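## Task

Hang the blue dotted sock held by the left gripper from an unoccupied peg on the sock dryer so it dangles downward. Keep that gripper closed on the sock the whole way, since it drops otherwise, and only let go once a peg has it. At the end the dryer must still hang from its rail and every sock already on it must remain clipped. Release the sock and back the arm away; anything held in place only by the robot at the end does not count.

## Robot and tools

Robot: two six-joint arms, left_arm and right_arm, each ending in a parallel gripper. The names are labels, not image sides. Joint order for every arm, in commands and in result lists: waist, shoulder, elbow, wrist pitch, wrist yaw, wrist roll.

World frame (used by the state line and camera calibration): origin on the table surface midway between the arms, +x out across the table, +z up, left_arm on the +y side. Positions are in metres, orientations as quaternions wxyz. Gripper fingers extend along the gripper's own +z and close along its y; the reported end-effector point sits between the pads about 1 cm behind the tips. Reported hand positions can be somewhat wrong, especially when the arm is stretched far.

Tool execute_actions, argument actions: a list of actions. Each action is a list of 1 to 15 rows; each row lasts one control step of 1/30 s, and if fewer than 15 rows are given the final row repeats until 15 steps pass. Every row is one flat list of 14 numbers covering both arms even if one stays still: left_arm waist, shoulder, elbow, wrist pitch, wrist yaw, wrist roll, gripper opening, then the same seven for right_arm. All values lie in [-1, 1].

The six joint values per arm are offsets, not poses: each is measured from the joint angles the arm had when that action began (for a call's first action, the angles in the latest result), not from the previous row. Scale: 1.0 equals 1.202 rad for waist, 1.258 shoulder, 1.238 elbow, 2.073 wrist pitch, 2.022 for wrist yaw and for wrist roll. So a row of zeros for the joints means hold the starting angles. Joint ranges (rad): waist -2.618 to 3.054, shoulder 0.000 to 3.142, elbow 0.000 to 3.142, wrist pitch -1.571 to 1.571, wrist yaw -1.571 to 1.571, wrist roll -2.094 to 2.094. True ends may differ by up to 0.036 rad. An action demanding more than 0.036 rad beyond a range end is rejected for both arms; a malformed action, or a first action failing that test, rejects the whole call so nothing moves. Requests past the real end are clipped, and the result may print "joint sent to its limit" (absence of the line proves nothing).

The gripper value is absolute, not an offset: +1 fully open, -1 shut. Between the extremes the fingers go to the opening that grip_measured would read as that number. To hold something, keep commanding a value below its grip_measured reading; about 0.03 below holds firmly, a smaller gap more gently. Each gripper's reading may be off by roughly 1 mm. Thin items under about 2 mm get less squeeze. Never open the holding gripper before a peg has actually clamped the sock.

Motion behaviour: joint speed is capped, and each step the target is kept within a lead of the measured angle (0.202 rad waist, 0.258 shoulder, 0.238 elbow, 0.573 wrist pitch, 0.522 wrist yaw and roll); if targets would move the hand over 70 mm from where it is, they are scaled back. Large moves therefore need several actions, and an unfinished move must be commanded again. Friction can leave a joint up to about 0.031 rad short, and tiny commands may not move it at all. "joint command not followed" means a clearance check altered or blocked some joint targets; the rest still ran.

Results: a state line left_arm … | right_arm … with each gripper's position and quaternion; Joint positions and Joint velocities per arm (rad, rad/s) followed by finger-pad gap in m (0.094 when fully open); Joint targets (current drive angles, which may keep changing); grip_measured; MOTOR HOT warnings from 75 °C and OVER-TEMPERATURE FAULT lines. At 90 °C the hot arm halts for 10 s; at 100 °C that arm goes limp and drops what it holds. Holding loads heats motors, even while idle, so don't linger. Images follow from cam_high (504x504), cam_low (504x504), cam_left_wrist (616x616), cam_right_wrist (616x616), plus any changed calibration. An empty actions list just returns the current state and images.

Tool zoom_image: camera (one of cam_high, cam_low, cam_left_wrist, cam_right_wrist) and region [x0, y0, x1, y1] in that camera's pixels, top-left origin, at most 504 by 504; it returns a sharper crop of the latest image.

Tool finished_scene: scene (integer, the current scene's number). Call it only once the sock hangs from a peg on its own, the gripper has opened and withdrawn, and the dryer and its socks are undisturbed; it is final and reports success.

Typical order: inspect images to find a free peg, move the holding arm so the sock's edge sits in the peg's jaws while the gripper stays closed, confirm the peg grips it, open, then retreat. Occasional tugs or pushes may occur. Avoid knocking rigid objects off the table, yanking the dryer from its rail, dislodging hung socks, collisions or hard pressing between arms, slams and hard shoves.

Each tool is called after "Call:" as name([rows], argument=value, ...), one row to a line, values as JSON.

## Session

Call:
execute_actions([
  [[0,0,0,0,0,0,-1,0,0,0,0,0,0,1]],
])

Scene clock: 0.50 s.
left_arm: end_effector_position=(+0.2979, +0.2449, +0.3723) grip_measured=-0.972 end_effector_quat_wxyz=(+0.704, -0.003, +0.710, +0.003) | right_arm: end_effector_position=(+0.3323, -0.3223, +0.3996) grip_measured=+1.000 end_effector_quat_wxyz=(+0.699, +0.078, +0.707, -0.078)
Joint names: [waist, shoulder, elbow, wrist pitch, wrist yaw, wrist roll]
Joint positions: left_arm=[-0.531  0.573  0.82  -0.258 -0.6   -0.007  0.001] | right_arm=[-0.015  1.044  1.047 -0.015  0.002 -0.002  0.094]
Joint velocities: left_arm=[ 0.007 -0.007 -0.002  0.022  0.022  0.022  0.   ] | right_arm=[-0.017 -0.032  0.007 -0.022 -0.022 -0.007  0.   ]
Joint targets: left_arm=[-0.531 0.573 0.820 -0.258 -0.600 -0.007] | right_arm=[-0.015 1.044 1.047 -0.015 0.002 -0.002]

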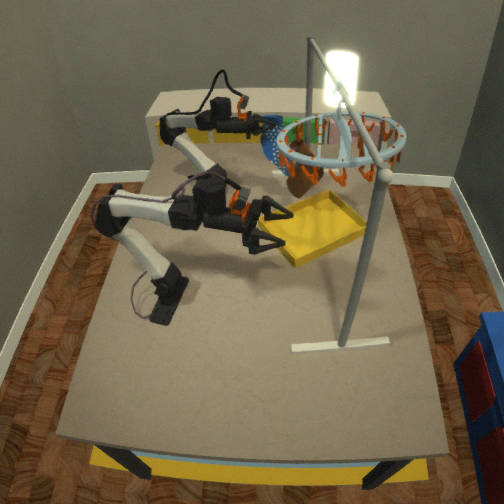

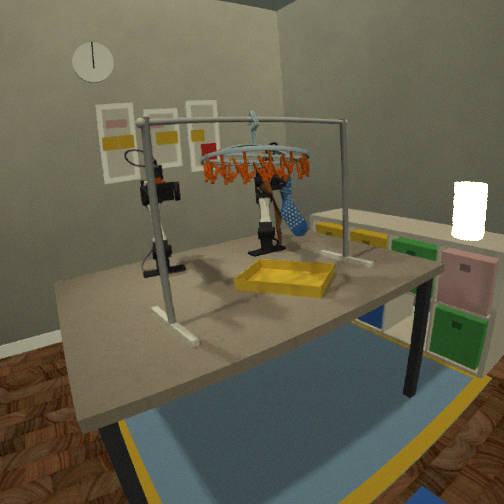

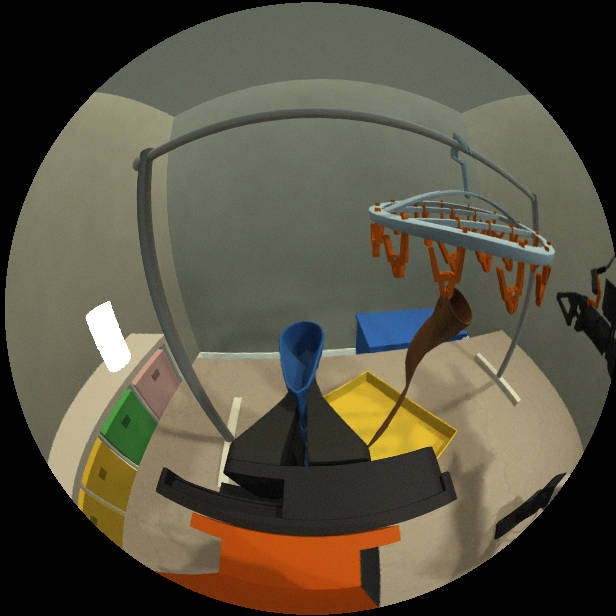

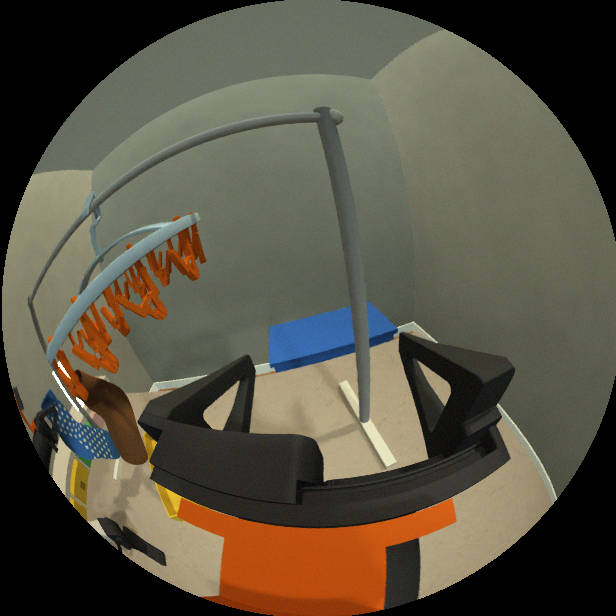

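Call:
zoom_image(camera="cam_left_wrist", region=[260,130,610,480])

Call:
zoom_image(camera="cam_high", region=[200,70,420,260])

Call:
zoom_image(camera="cam_right_wrist", region=[20,180,280,480])

Call:
zoom_image(camera="cam_low", region=[130,100,360,270])

Region (260, 130, 610, 480) of cam_left_wrist's 616x616 image, scaled by 1.440, with more detail than that image has.

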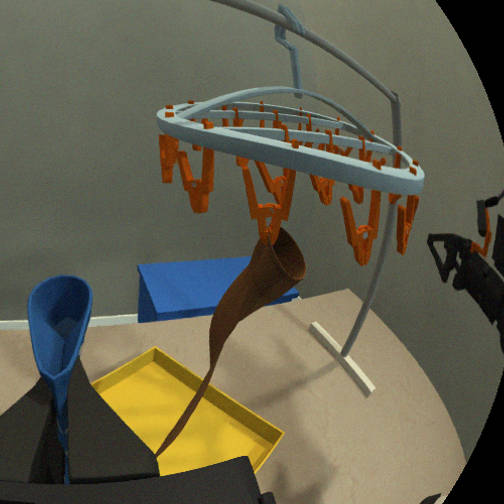

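Region (200, 70, 420, 260) of cam_high's 504x504 image, scaled by 2.291, with more detail than that image has; it fills the top 435 rows of this view, and the rest is white.

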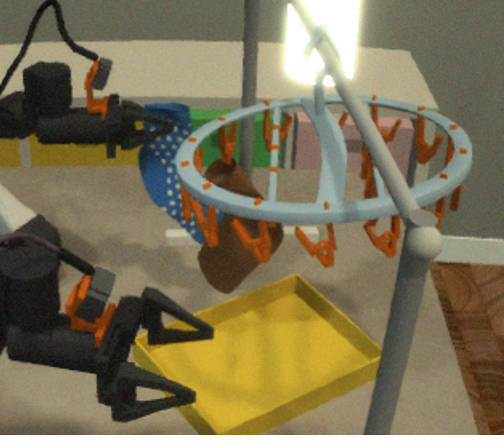

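Region (20, 180, 280, 480) of cam_right_wrist's 616x616 image, scaled by 1.680, with more detail than that image has; it fills the left 437 columns of this view, and the rest is white.

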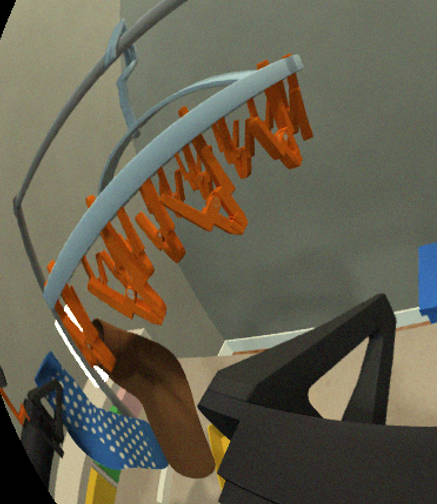

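Region (130, 100, 360, 270) of cam_low's 504x504 image, scaled by 2.191, with more detail than that image has; it fills the top 373 rows of this view, and the rest is white.

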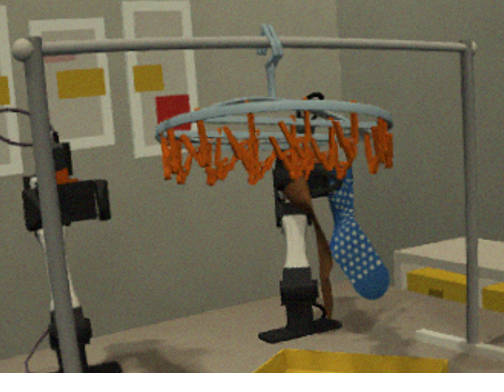

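Call:
execute_actions([
  [[0,0,0,0,0,0,-1,0,0,0.12,-0.07,-0.2,0,0.4]],
  [[0,0,0,0,0,0,-1,0,0,0,0,0,0,0.4]],
])

Call:
execute_actions([
  [[0.1,0,0,0,0,0,-1,0.1,0,0,0,0,0,0.4]],
])

Scene clock: 14.73 s.
left_arm: end_effector_position=(+0.2979, +0.2449, +0.3723) grip_measured=-0.972 end_effector_quat_wxyz=(+0.704, -0.003, +0.710, +0.003) | right_arm: end_effector_position=(+0.3239, -0.2555, +0.4377) grip_measured=+0.403 end_effector_quat_wxyz=(+0.706, -0.058, +0.703, +0.056)
Joint names: [waist, shoulder, elbow, wrist pitch, wrist yaw, wrist roll]
Joint positions: left_arm=[-0.531  0.573  0.82  -0.258 -0.6   -0.007  0.001] | right_arm=[-0.018  1.046  1.191 -0.141 -0.384 -0.002  0.066]
Joint velocities: left_arm=[ 0.012 -0.012 -0.017  0.081 -0.007  0.037 -0.001] | right_arm=[-0.022  0.007 -0.012  0.007 -0.007 -0.037  0.   ]
Joint targets: left_arm=[-0.531 0.573 0.820 -0.258 -0.600 -0.007] | right_arm=[-0.018 1.046 1.191 -0.141 -0.383 -0.002]
camera_calibration (this result's frames):
cam_right_wrist: T_world_to_cam=[[0.167299, -0.966756, -0.193374, -0.211985], [-0.453602, 0.0986689, -0.885725, 0.593642], [0.87536, 0.235896, -0.422016, 0.0763678], [0, 0, 0, 1]] pos_world=[0.237893, -0.281527, 0.51704]

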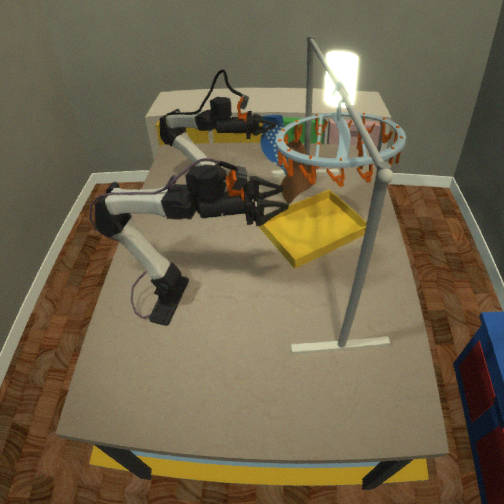

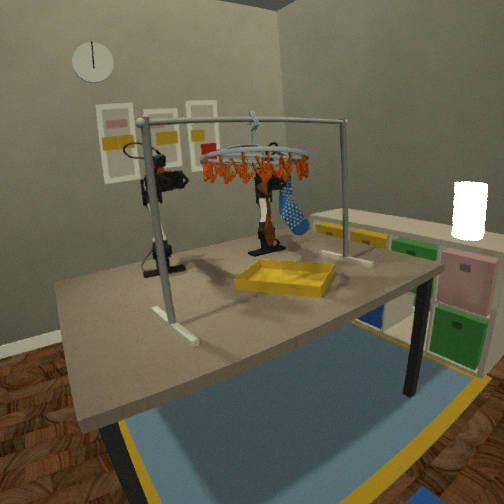

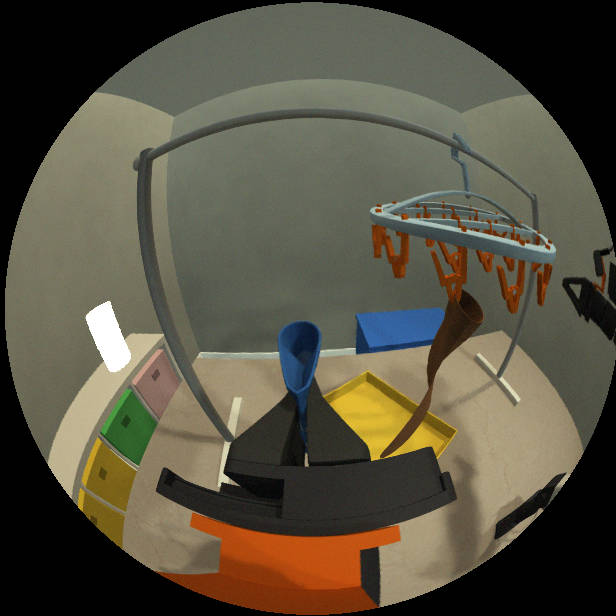

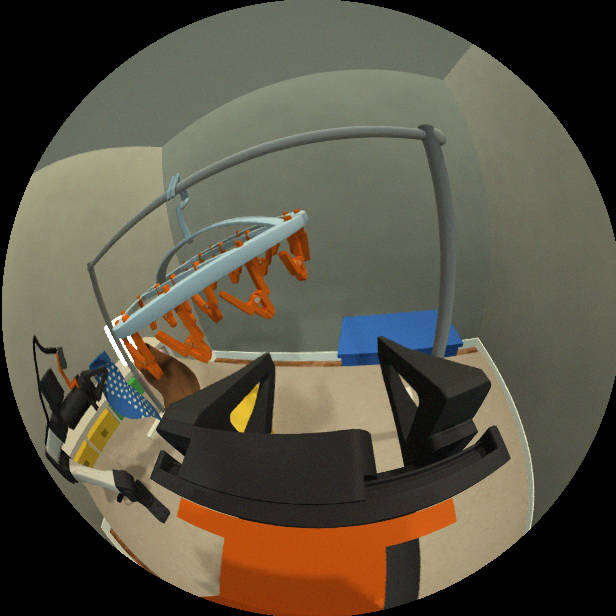

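Scene clock: 15.23 s.
left_arm: end_effector_position=(+0.3022, +0.2727, +0.3723) grip_measured=-0.972 end_effector_quat_wxyz=(+0.703, -0.041, +0.709, +0.041) | right_arm: end_effector_position=(+0.3232, -0.2133, +0.4377) grip_measured=+0.403 end_effector_quat_wxyz=(+0.702, -0.099, +0.699, +0.097)
Joint names: [waist, shoulder, elbow, wrist pitch, wrist yaw, wrist roll]
Joint positions: left_arm=[-0.419  0.573  0.82  -0.258 -0.597 -0.007  0.001] | right_arm=[ 0.098  1.046  1.191 -0.141 -0.385 -0.002  0.066]
Joint velocities: left_arm=[-0.022 -0.007  0.012  0.022 -0.095  0.022  0.001] | right_arm=[ 0.027 -0.002  0.007 -0.022  0.022  0.022 -0.   ]
Joint targets: left_arm=[-0.411 0.573 0.820 -0.258 -0.600 -0.007] | right_arm=[0.102 1.046 1.191 -0.141 -0.384 -0.002]
camera_calibration (this result's frames):
cam_left_wrist: T_world_to_cam=[[0.129817, -0.989483, -0.0638034, 0.25441], [-0.43101, 0.00163754, -0.902346, 0.512385], [0.89296, 0.14464, -0.426264, -0.0243755], [0, 0, 0, 1]] pos_world=[0.209583, 0.254421, 0.46819]
cam_right_wrist: T_world_to_cam=[[0.279473, -0.94048, -0.193371, -0.201725], [-0.462042, 0.0448128, -0.885725, 0.580405], [0.841672, 0.336882, -0.422017, 0.0994458], [0, 0, 0, 1]] pos_world=[0.240848, -0.24923, 0.51704]

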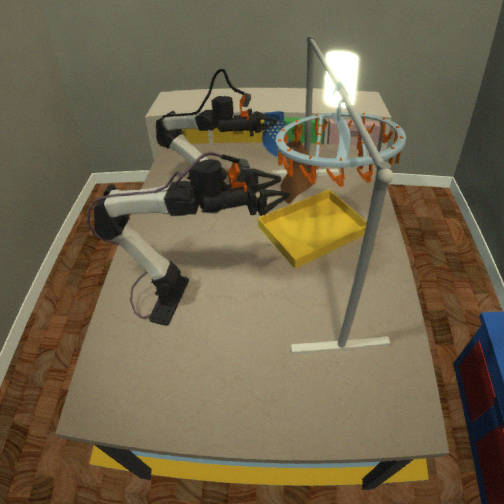

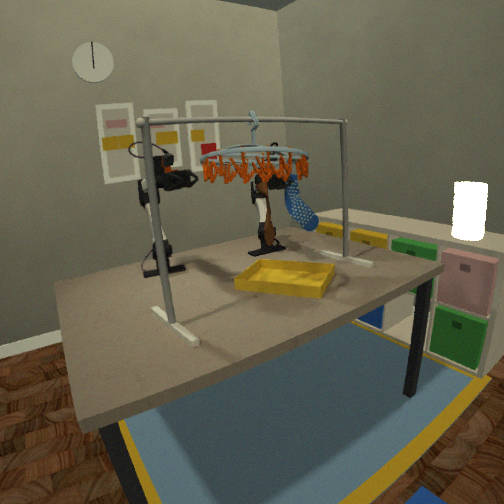

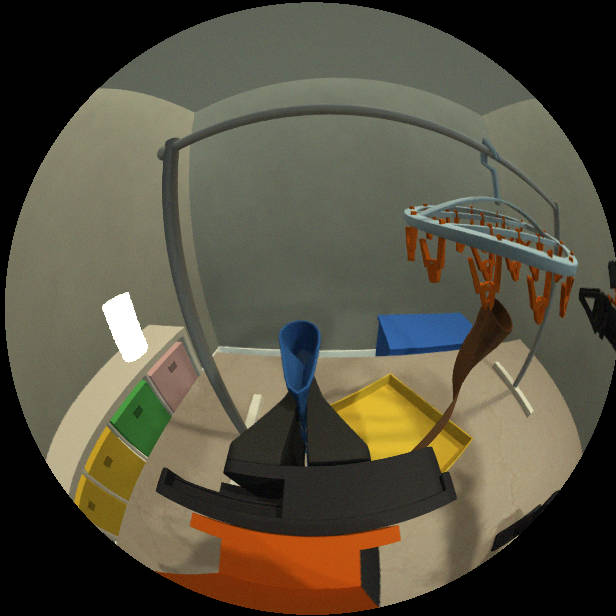

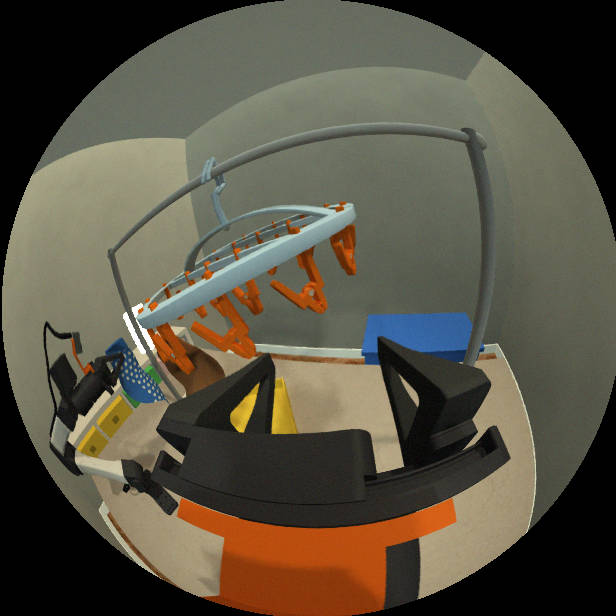

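Call:
execute_actions([
  [[0,0,0,0,0,0,-1,0,-0.06,0.06,-0.075,0,0,0.4]],
  [[0,0,0,0,0,0,-1,0.09,0,0,0,-0.065,0,0.4]],
])

Scene clock: 25.97 s.
left_arm: end_effector_position=(+0.3022, +0.2727, +0.3723) grip_measured=-0.972 end_effector_quat_wxyz=(+0.703, -0.041, +0.709, +0.041) | right_arm: end_effector_position=(+0.2788, -0.1578, +0.4590) grip_measured=+0.403 end_effector_quat_wxyz=(+0.687, -0.177, +0.683, +0.175)
Joint names: [waist, shoulder, elbow, wrist pitch, wrist yaw, wrist roll]
Joint positions: left_arm=[-0.419  0.573  0.82  -0.258 -0.597 -0.007  0.001] | right_arm=[ 0.201  0.976  1.258 -0.278 -0.506 -0.002  0.066]
Joint velocities: left_arm=[-0.007  0.002 -0.002 -0.095 -0.007  0.022 -0.   ] | right_arm=[-0.007 -0.002 -0.012 -0.066 -0.007 -0.022 -0.001]
Joint targets: left_arm=[-0.419 0.573 0.820 -0.258 -0.597 -0.007] | right_arm=[0.206 0.976 1.258 -0.277 -0.516 -0.002]
camera_calibration (this result's frames):
cam_left_wrist: T_world_to_cam=[[0.129817, -0.989483, -0.0638034, 0.25441], [-0.43101, 0.00163754, -0.902346, 0.512385], [0.89296, 0.14464, -0.426264, -0.0243755], [0, 0, 0, 1]] pos_world=[0.209583, 0.254421, 0.46819]
cam_right_wrist: T_world_to_cam=[[0.481163, -0.855213, -0.192593, -0.176127], [-0.45978, -0.059143, -0.886061, 0.559345], [0.746381, 0.514891, -0.421667, 0.181621], [0, 0, 0, 1]] pos_world=[0.206364, -0.21106, 0.538277]

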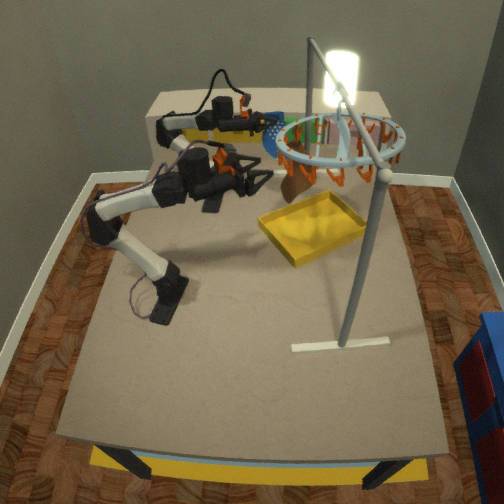

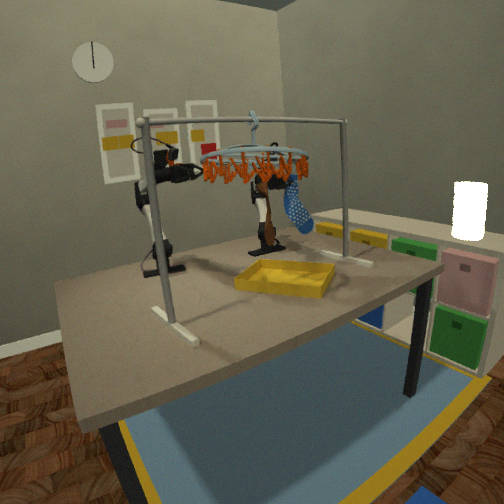

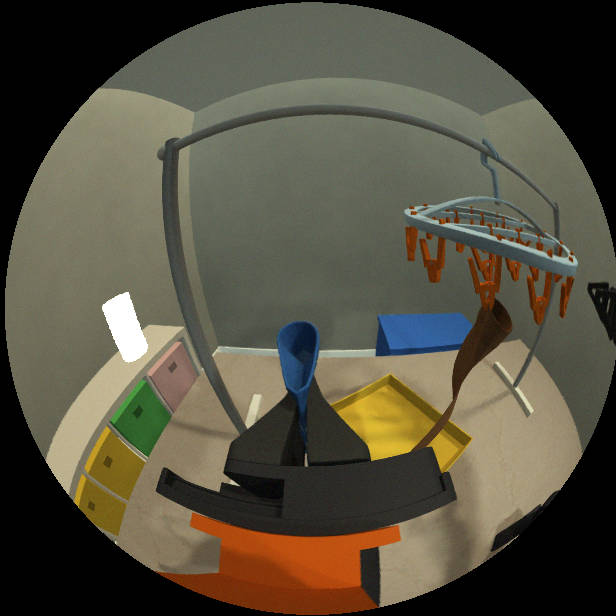

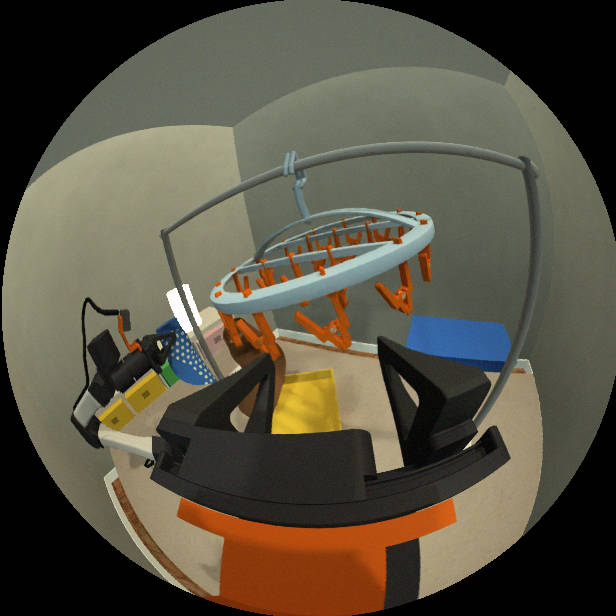

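Call:
zoom_image(camera="cam_right_wrist", region=[200,220,450,420])

Region (200, 220, 450, 420) of cam_right_wrist's 616x616 image, scaled by 2.016, with more detail than that image has; it fills the top 403 rows of this view, and the rest is white.

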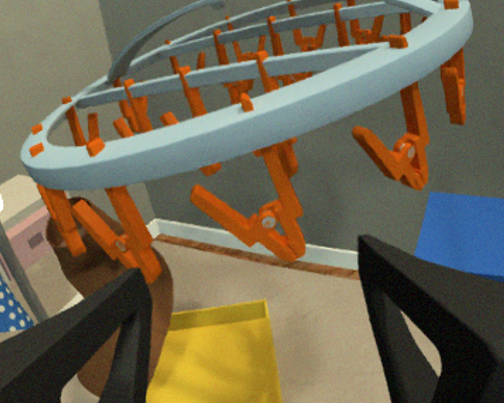

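Call:
execute_actions([
  [[0,0,0,0,0,0,-1,0.055,0.075,0.02,0.035,0.04,-0.08,0.3]],
  [[0,0,0,0,0,0,-1,0.055,0.075,0.03,0.035,0.04,-0.08,0.3]],
])

Call:
zoom_image(camera="cam_right_wrist", region=[200,220,450,420])

Scene clock: 36.67 s.
left_arm: end_effector_position=(+0.3022, +0.2727, +0.3723) grip_measured=-0.972 end_effector_quat_wxyz=(+0.703, -0.041, +0.709, +0.041) | right_arm: end_effector_position=(+0.3336, -0.1363, +0.4503) grip_measured=+0.303 end_effector_quat_wxyz=(+0.704, -0.265, +0.656, +0.065)
Joint names: [waist, shoulder, elbow, wrist pitch, wrist yaw, wrist roll]
Joint positions: left_arm=[-0.419  0.573  0.82  -0.258 -0.597 -0.007  0.001] | right_arm=[ 0.319  1.147  1.298 -0.151 -0.361 -0.292  0.061]
Joint velocities: left_arm=[-0.002 -0.007 -0.007 -0.037  0.037  0.022 -0.001] | right_arm=[ 0.002  0.012 -0.007  0.037  0.037 -0.081 -0.   ]
Joint targets: left_arm=[-0.419 0.573 0.820 -0.258 -0.597 -0.007] | right_arm=[0.325 1.156 1.310 -0.142 -0.353 -0.309]
camera_calibration (this result's frames):
cam_left_wrist: T_world_to_cam=[[0.129817, -0.989483, -0.0638034, 0.25441], [-0.43101, 0.00163754, -0.902346, 0.512385], [0.89296, 0.14464, -0.426264, -0.0243755], [0, 0, 0, 1]] pos_world=[0.209583, 0.254421, 0.46819]
cam_right_wrist: T_world_to_cam=[[0.463696, -0.881025, 0.0937109, -0.312436], [-0.346257, -0.277559, -0.89614, 0.514991], [0.815532, 0.383089, -0.433764, 0.0904537], [0, 0, 0, 1]] pos_world=[0.249427, -0.166975, 0.530019]

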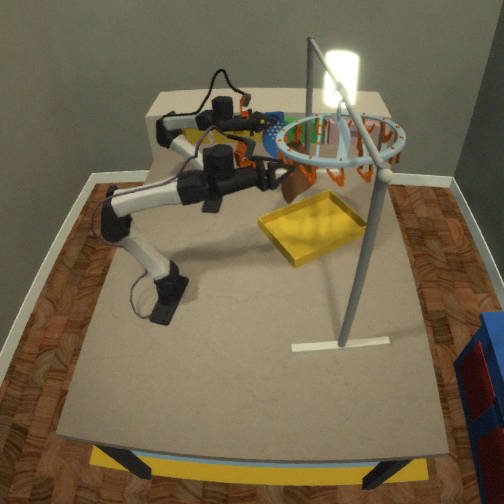

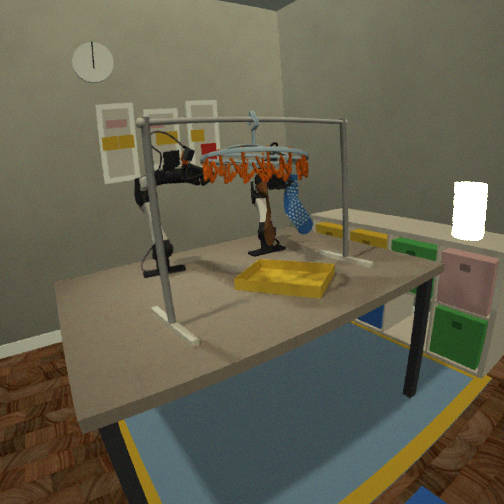

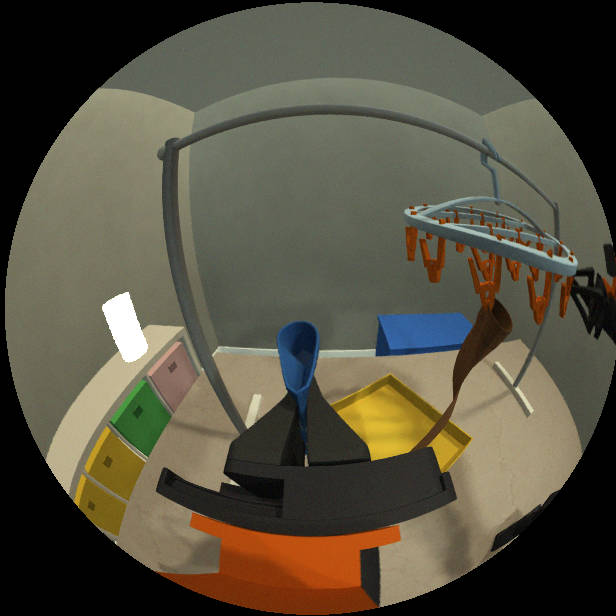

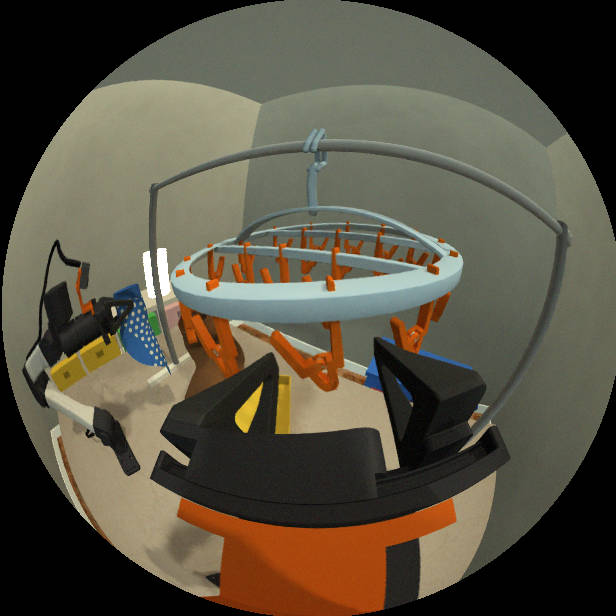

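Region (200, 220, 450, 420) of cam_right_wrist's 616x616 image, scaled by 2.016, with more detail than that image has; it fills the top 403 rows of this view, and the rest is white.

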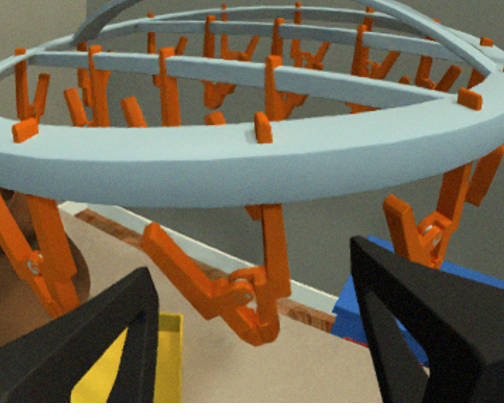

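Call:
execute_actions([
  [[0,0,0,0,0,0,-1,0.047,0,0,0,0,0,0.3]],
  [[0,0,0,0,0,0,-1,0,0.08,0.065,0.018,0,0,0.3]],
])

Call:
zoom_image(camera="cam_right_wrist", region=[200,240,450,440])

Call:
zoom_image(camera="cam_high", region=[230,110,350,210])

Scene clock: 44.27 s.
left_arm: end_effector_position=(+0.3022, +0.2727, +0.3723) grip_measured=-0.972 end_effector_quat_wxyz=(+0.703, -0.041, +0.709, +0.041) | right_arm: end_effector_position=(+0.3513, -0.1140, +0.4562) grip_measured=+0.303 end_effector_quat_wxyz=(+0.706, -0.282, +0.644, +0.079)
Joint names: [waist, shoulder, elbow, wrist pitch, wrist yaw, wrist roll]
Joint positions: left_arm=[-0.419  0.573  0.82  -0.258 -0.597 -0.007  0.001] | right_arm=[ 0.369  1.235  1.363 -0.117 -0.36  -0.297  0.061]
Joint velocities: left_arm=[-0.002 -0.002  0.002  0.022 -0.051 -0.051 -0.   ] | right_arm=[-0.012  0.002  0.002  0.022  0.007  0.022  0.001]
Joint targets: left_arm=[-0.419 0.573 0.820 -0.258 -0.597 -0.007] | right_arm=[0.369 1.248 1.378 -0.110 -0.359 -0.297]
camera_calibration (this result's frames):
cam_left_wrist: T_world_to_cam=[[0.129817, -0.989483, -0.0638034, 0.25441], [-0.43101, 0.00163754, -0.902346, 0.512385], [0.89296, 0.14464, -0.426264, -0.0243755], [0, 0, 0, 1]] pos_world=[0.209583, 0.254421, 0.46819]
cam_right_wrist: T_world_to_cam=[[0.505074, -0.856894, 0.10312, -0.317631], [-0.319652, -0.296704, -0.899883, 0.522786], [0.8017, 0.421545, -0.423766, 0.0747242], [0, 0, 0, 1]] pos_world=[0.267631, -0.148563, 0.534866]

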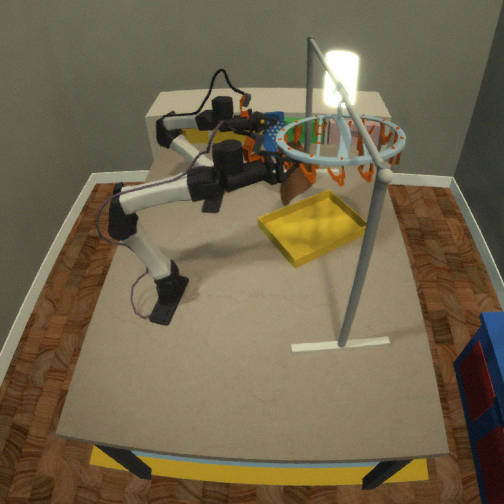

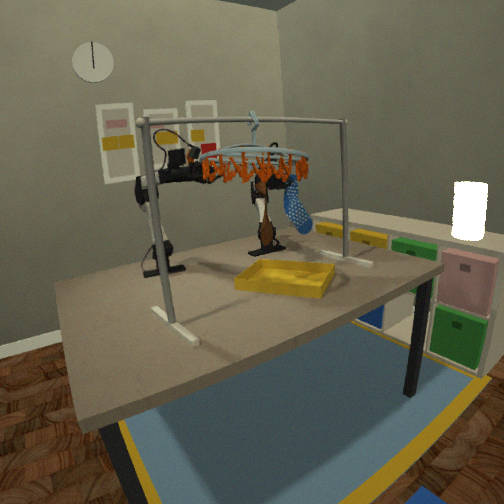

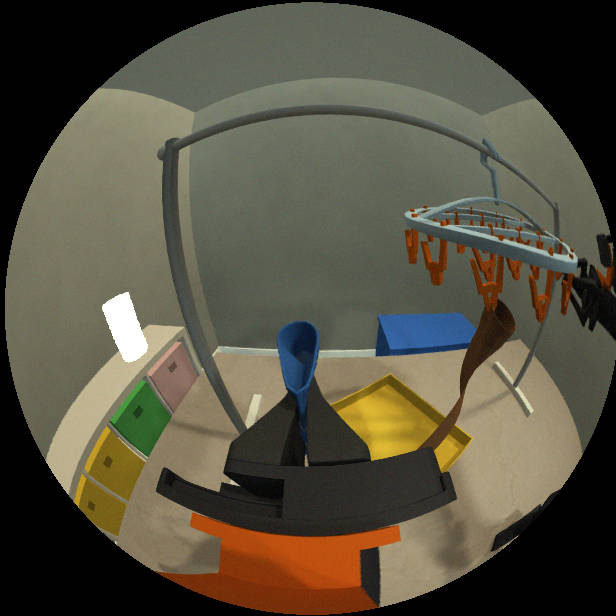

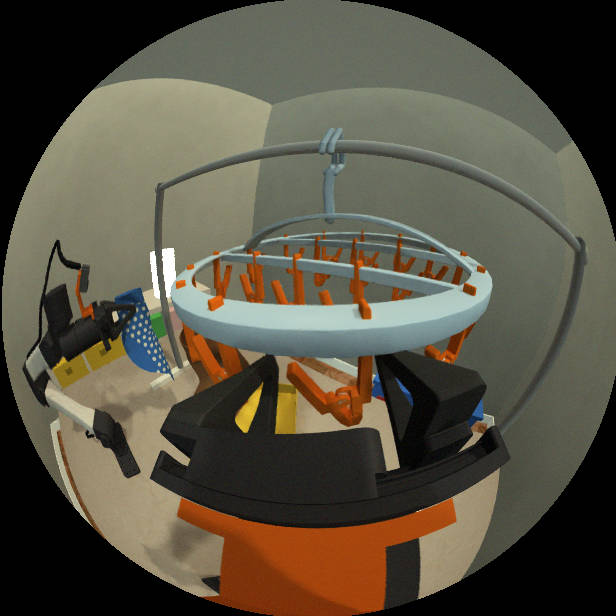

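Region (200, 240, 450, 440) of cam_right_wrist's 616x616 image, scaled by 2.016, with more detail than that image has; it fills the top 403 rows of this view, and the rest is white.

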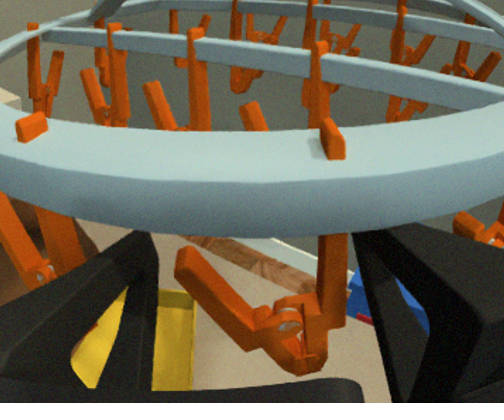

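Region (230, 110, 350, 210) of cam_high's 504x504 image, scaled by 4.200, with more detail than that image has.

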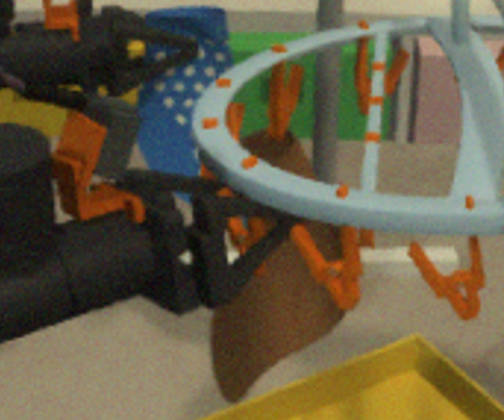

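Call:
execute_actions([
  [[0,0,0,0,0,0,-1,0,0.03,0,0,0,0,0.3]],
  [[0,0,0,0,0,0,-1,0,0,0,0,0,0,0.2],[0,0,0,0,0,0,-1,0,0,0,0,0,0,0.1],[0,0,0,0,0,0,-1,0,0,0,0,0,0,0],[0,0,0,0,0,0,-1,0,0,0,0,0,0,-0.05],[0,0,0,0,0,0,-1,0,0,0,0,0,0,-0.1],[0,0,0,0,0,0,-1,0,0,0,0,0,0,-0.15],[0,0,0,0,0,0,-1,0,0,0,0,0,0,-0.2]],
])

Call:
zoom_image(camera="cam_right_wrist", region=[200,240,450,440])

Scene clock: 51.53 s.
left_arm: end_effector_position=(+0.3022, +0.2727, +0.3723) grip_measured=-0.972 end_effector_quat_wxyz=(+0.703, -0.041, +0.709, +0.041) | right_arm: end_effector_position=(+0.3576, -0.1130, +0.4492) grip_measured=-0.196 end_effector_quat_wxyz=(+0.700, -0.283, +0.650, +0.081)
Joint names: [waist, shoulder, elbow, wrist pitch, wrist yaw, wrist roll]
Joint positions: left_arm=[-0.419  0.573  0.82  -0.258 -0.597 -0.007  0.001] | right_arm=[ 0.369  1.254  1.363 -0.115 -0.36  -0.297  0.038]
Joint velocities: left_arm=[ 0.027  0.002 -0.002 -0.037 -0.051 -0.007  0.   ] | right_arm=[ 0.002  0.017  0.002 -0.022  0.007 -0.007  0.   ]
Joint targets: left_arm=[-0.419 0.573 0.820 -0.258 -0.597 -0.007] | right_arm=[0.369 1.254 1.363 -0.115 -0.359 -0.297]
camera_calibration (this result's frames):
cam_left_wrist: T_world_to_cam=[[0.129817, -0.989483, -0.0638034, 0.25441], [-0.43101, 0.00163754, -0.902346, 0.512385], [0.89296, 0.14464, -0.426264, -0.0243755], [0, 0, 0, 1]] pos_world=[0.209583, 0.254421, 0.46819]
cam_right_wrist: T_world_to_cam=[[0.506804, -0.856605, 0.096838, -0.316982], [-0.335172, -0.299295, -0.893355, 0.521157], [0.794235, 0.420299, -0.438794, 0.0754679], [0, 0, 0, 1]] pos_world=[0.275386, -0.147268, 0.529389]

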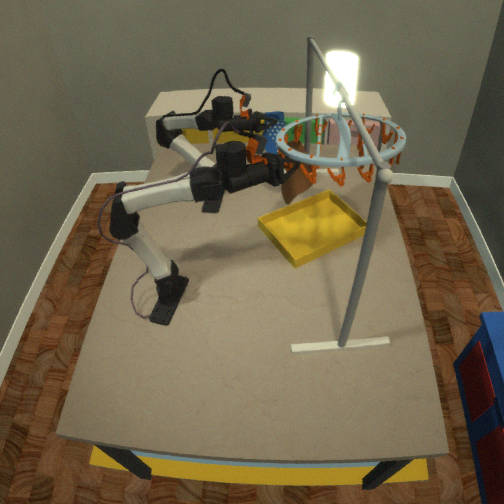

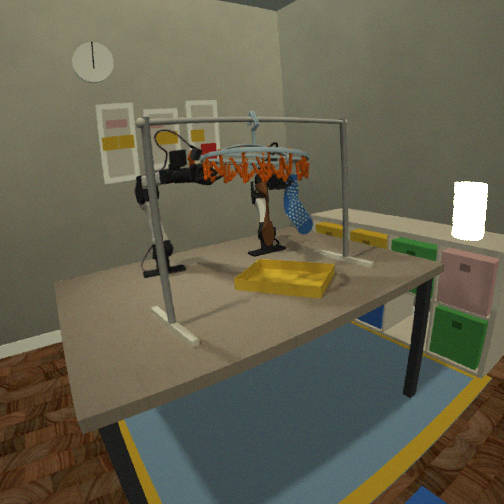

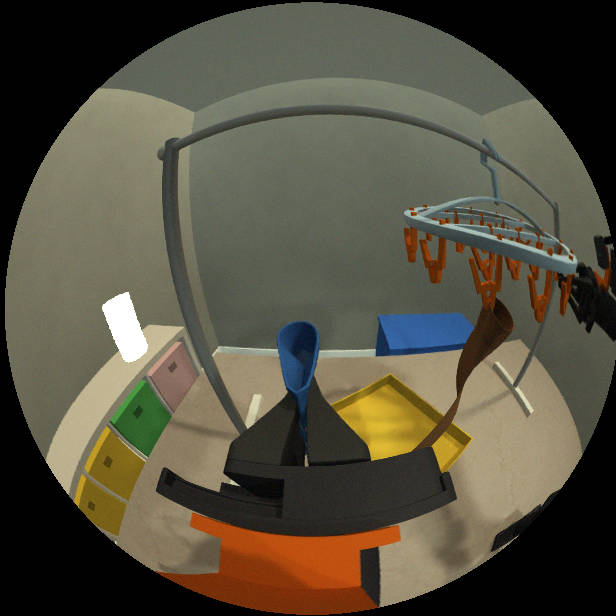

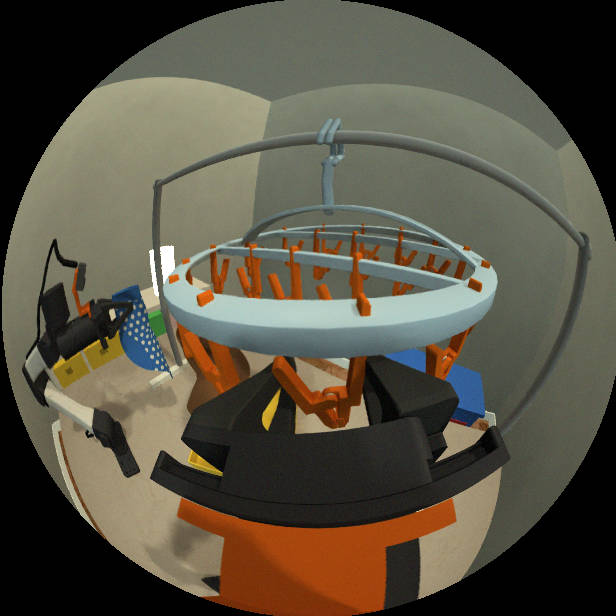

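Region (200, 240, 450, 440) of cam_right_wrist's 616x616 image, scaled by 2.016, with more detail than that image has; it fills the top 403 rows of this view, and the rest is white.

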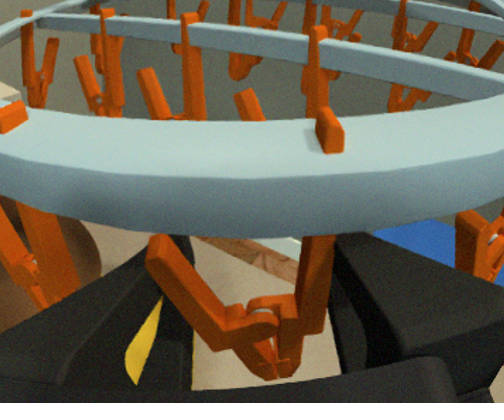

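Call:
execute_actions([
  [[-0.2,0,0,0,0.15,0,-1,0,0,0.018,0,0,0.11,0.0]],
  [[-0.2,0,0,0,0.15,0,-1,0,0,0,0,0,0,-0.1],[-0.2,0,0,0,0.15,0,-1,0,0,0,0,0,0,-0.2],[-0.2,0,0,0,0.15,0,-1,0,0,0,0,0,0,-0.25],[-0.2,0,0,0,0.15,0,-1,0,0,0,0,0,0,-0.3],[-0.2,0,0,0,0.15,0,-1,0,0,0,0,0,0,-0.35],[-0.2,0,0,0,0.15,0,-1,0,0,0,0,0,0,-0.4],[-0.2,0,0,0,0.15,0,-1,0,0,0,0,0,0,-0.45]],
  [[0,0.2,-0.03,0.13,0,0,-1,0,0,0,0,0,0,-0.45]],
  [[0,0.2,0,0.13,0,0,-1,0,0,0,0,0,0,-0.45]],
])

Call:
zoom_image(camera="cam_right_wrist", region=[200,240,450,440])

Call:
zoom_image(camera="cam_left_wrist", region=[180,120,480,420])

Scene clock: 59.57 s.
left_arm: end_effector_position=(+0.2840, -0.0235, +0.3101) grip_measured=-0.972 end_effector_quat_wxyz=(+0.605, +0.324, +0.662, -0.301) | right_arm: end_effector_position=(+0.3576, -0.1130, +0.4492) grip_measured=-0.422 end_effector_quat_wxyz=(+0.689, -0.215, +0.676, +0.152)
Joint names: [waist, shoulder, elbow, wrist pitch, wrist yaw, wrist roll]
Joint positions: left_arm=[-0.885  1.106  0.795  0.224 -0.029 -0.009  0.001] | right_arm=[ 0.369  1.254  1.363 -0.115 -0.36  -0.094  0.027]
Joint velocities: left_arm=[-0.012  0.002  0.002  0.081  0.022  0.022 -0.001] | right_arm=[ 0.002 -0.022 -0.002 -0.007  0.081 -0.037 -0.001]
Joint targets: left_arm=[-0.885 1.091 0.789 0.252 -0.029 -0.009] | right_arm=[0.369 1.254 1.363 -0.115 -0.360 -0.094]
camera_calibration (this result's frames):
cam_left_wrist: T_world_to_cam=[[-0.786531, -0.61476, -0.0586435, 0.227245], [-0.26554, 0.422406, -0.866638, 0.400717], [0.557546, -0.666065, -0.495479, 0.105905], [0, 0, 0, 1]] pos_world=[0.226095, 0.0409755, 0.413077]
cam_right_wrist: T_world_to_cam=[[0.505311, -0.85634, -0.106504, -0.225078], [-0.426936, -0.140833, -0.893248, 0.571829], [0.749924, 0.496839, -0.436767, 0.0990509], [0, 0, 0, 1]] pos_world=[0.283588, -0.161423, 0.530075]

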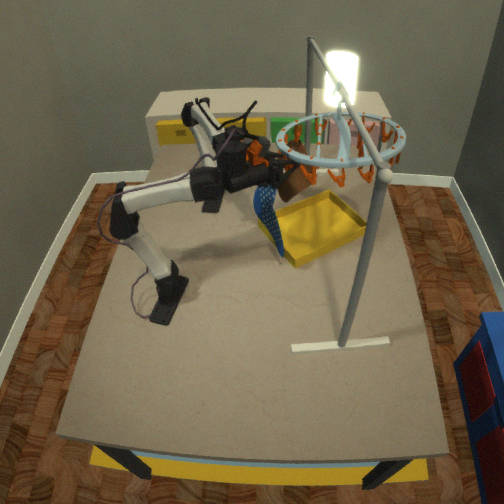

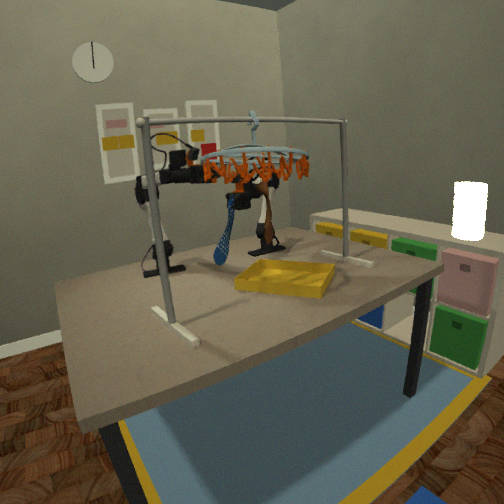

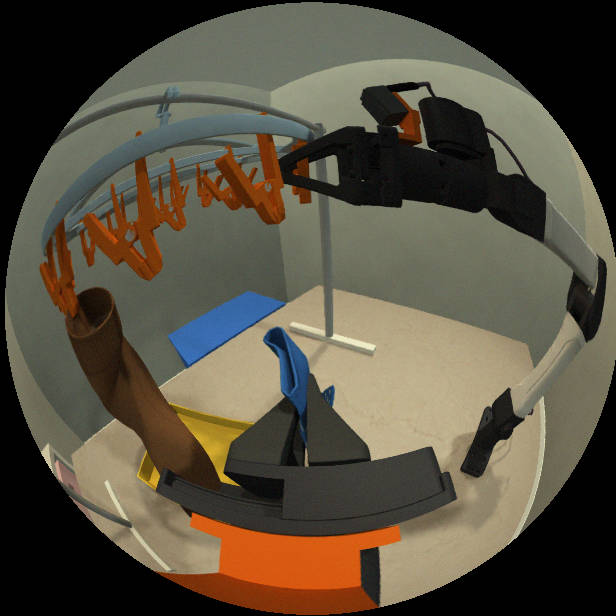

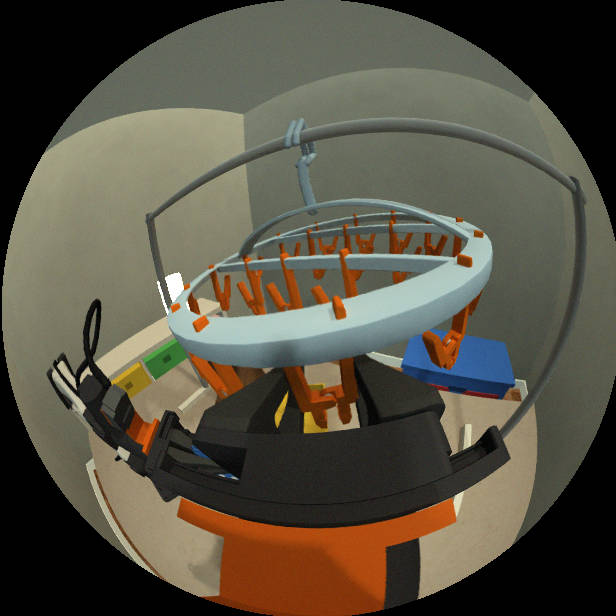

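Region (200, 240, 450, 440) of cam_right_wrist's 616x616 image, scaled by 2.016, with more detail than that image has; it fills the top 403 rows of this view, and the rest is white.

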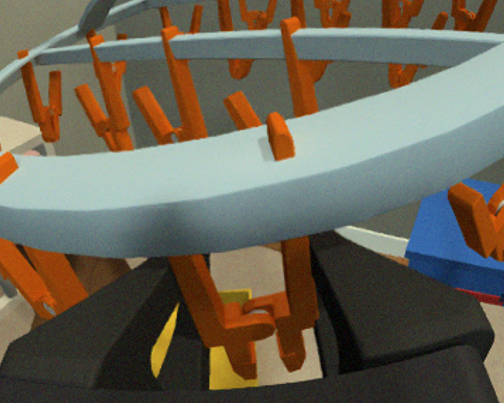

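Region (180, 120, 480, 420) of cam_left_wrist's 616x616 image, scaled by 1.680, with more detail than that image has.

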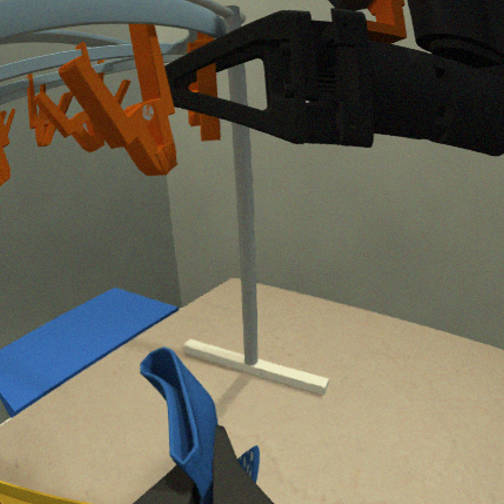

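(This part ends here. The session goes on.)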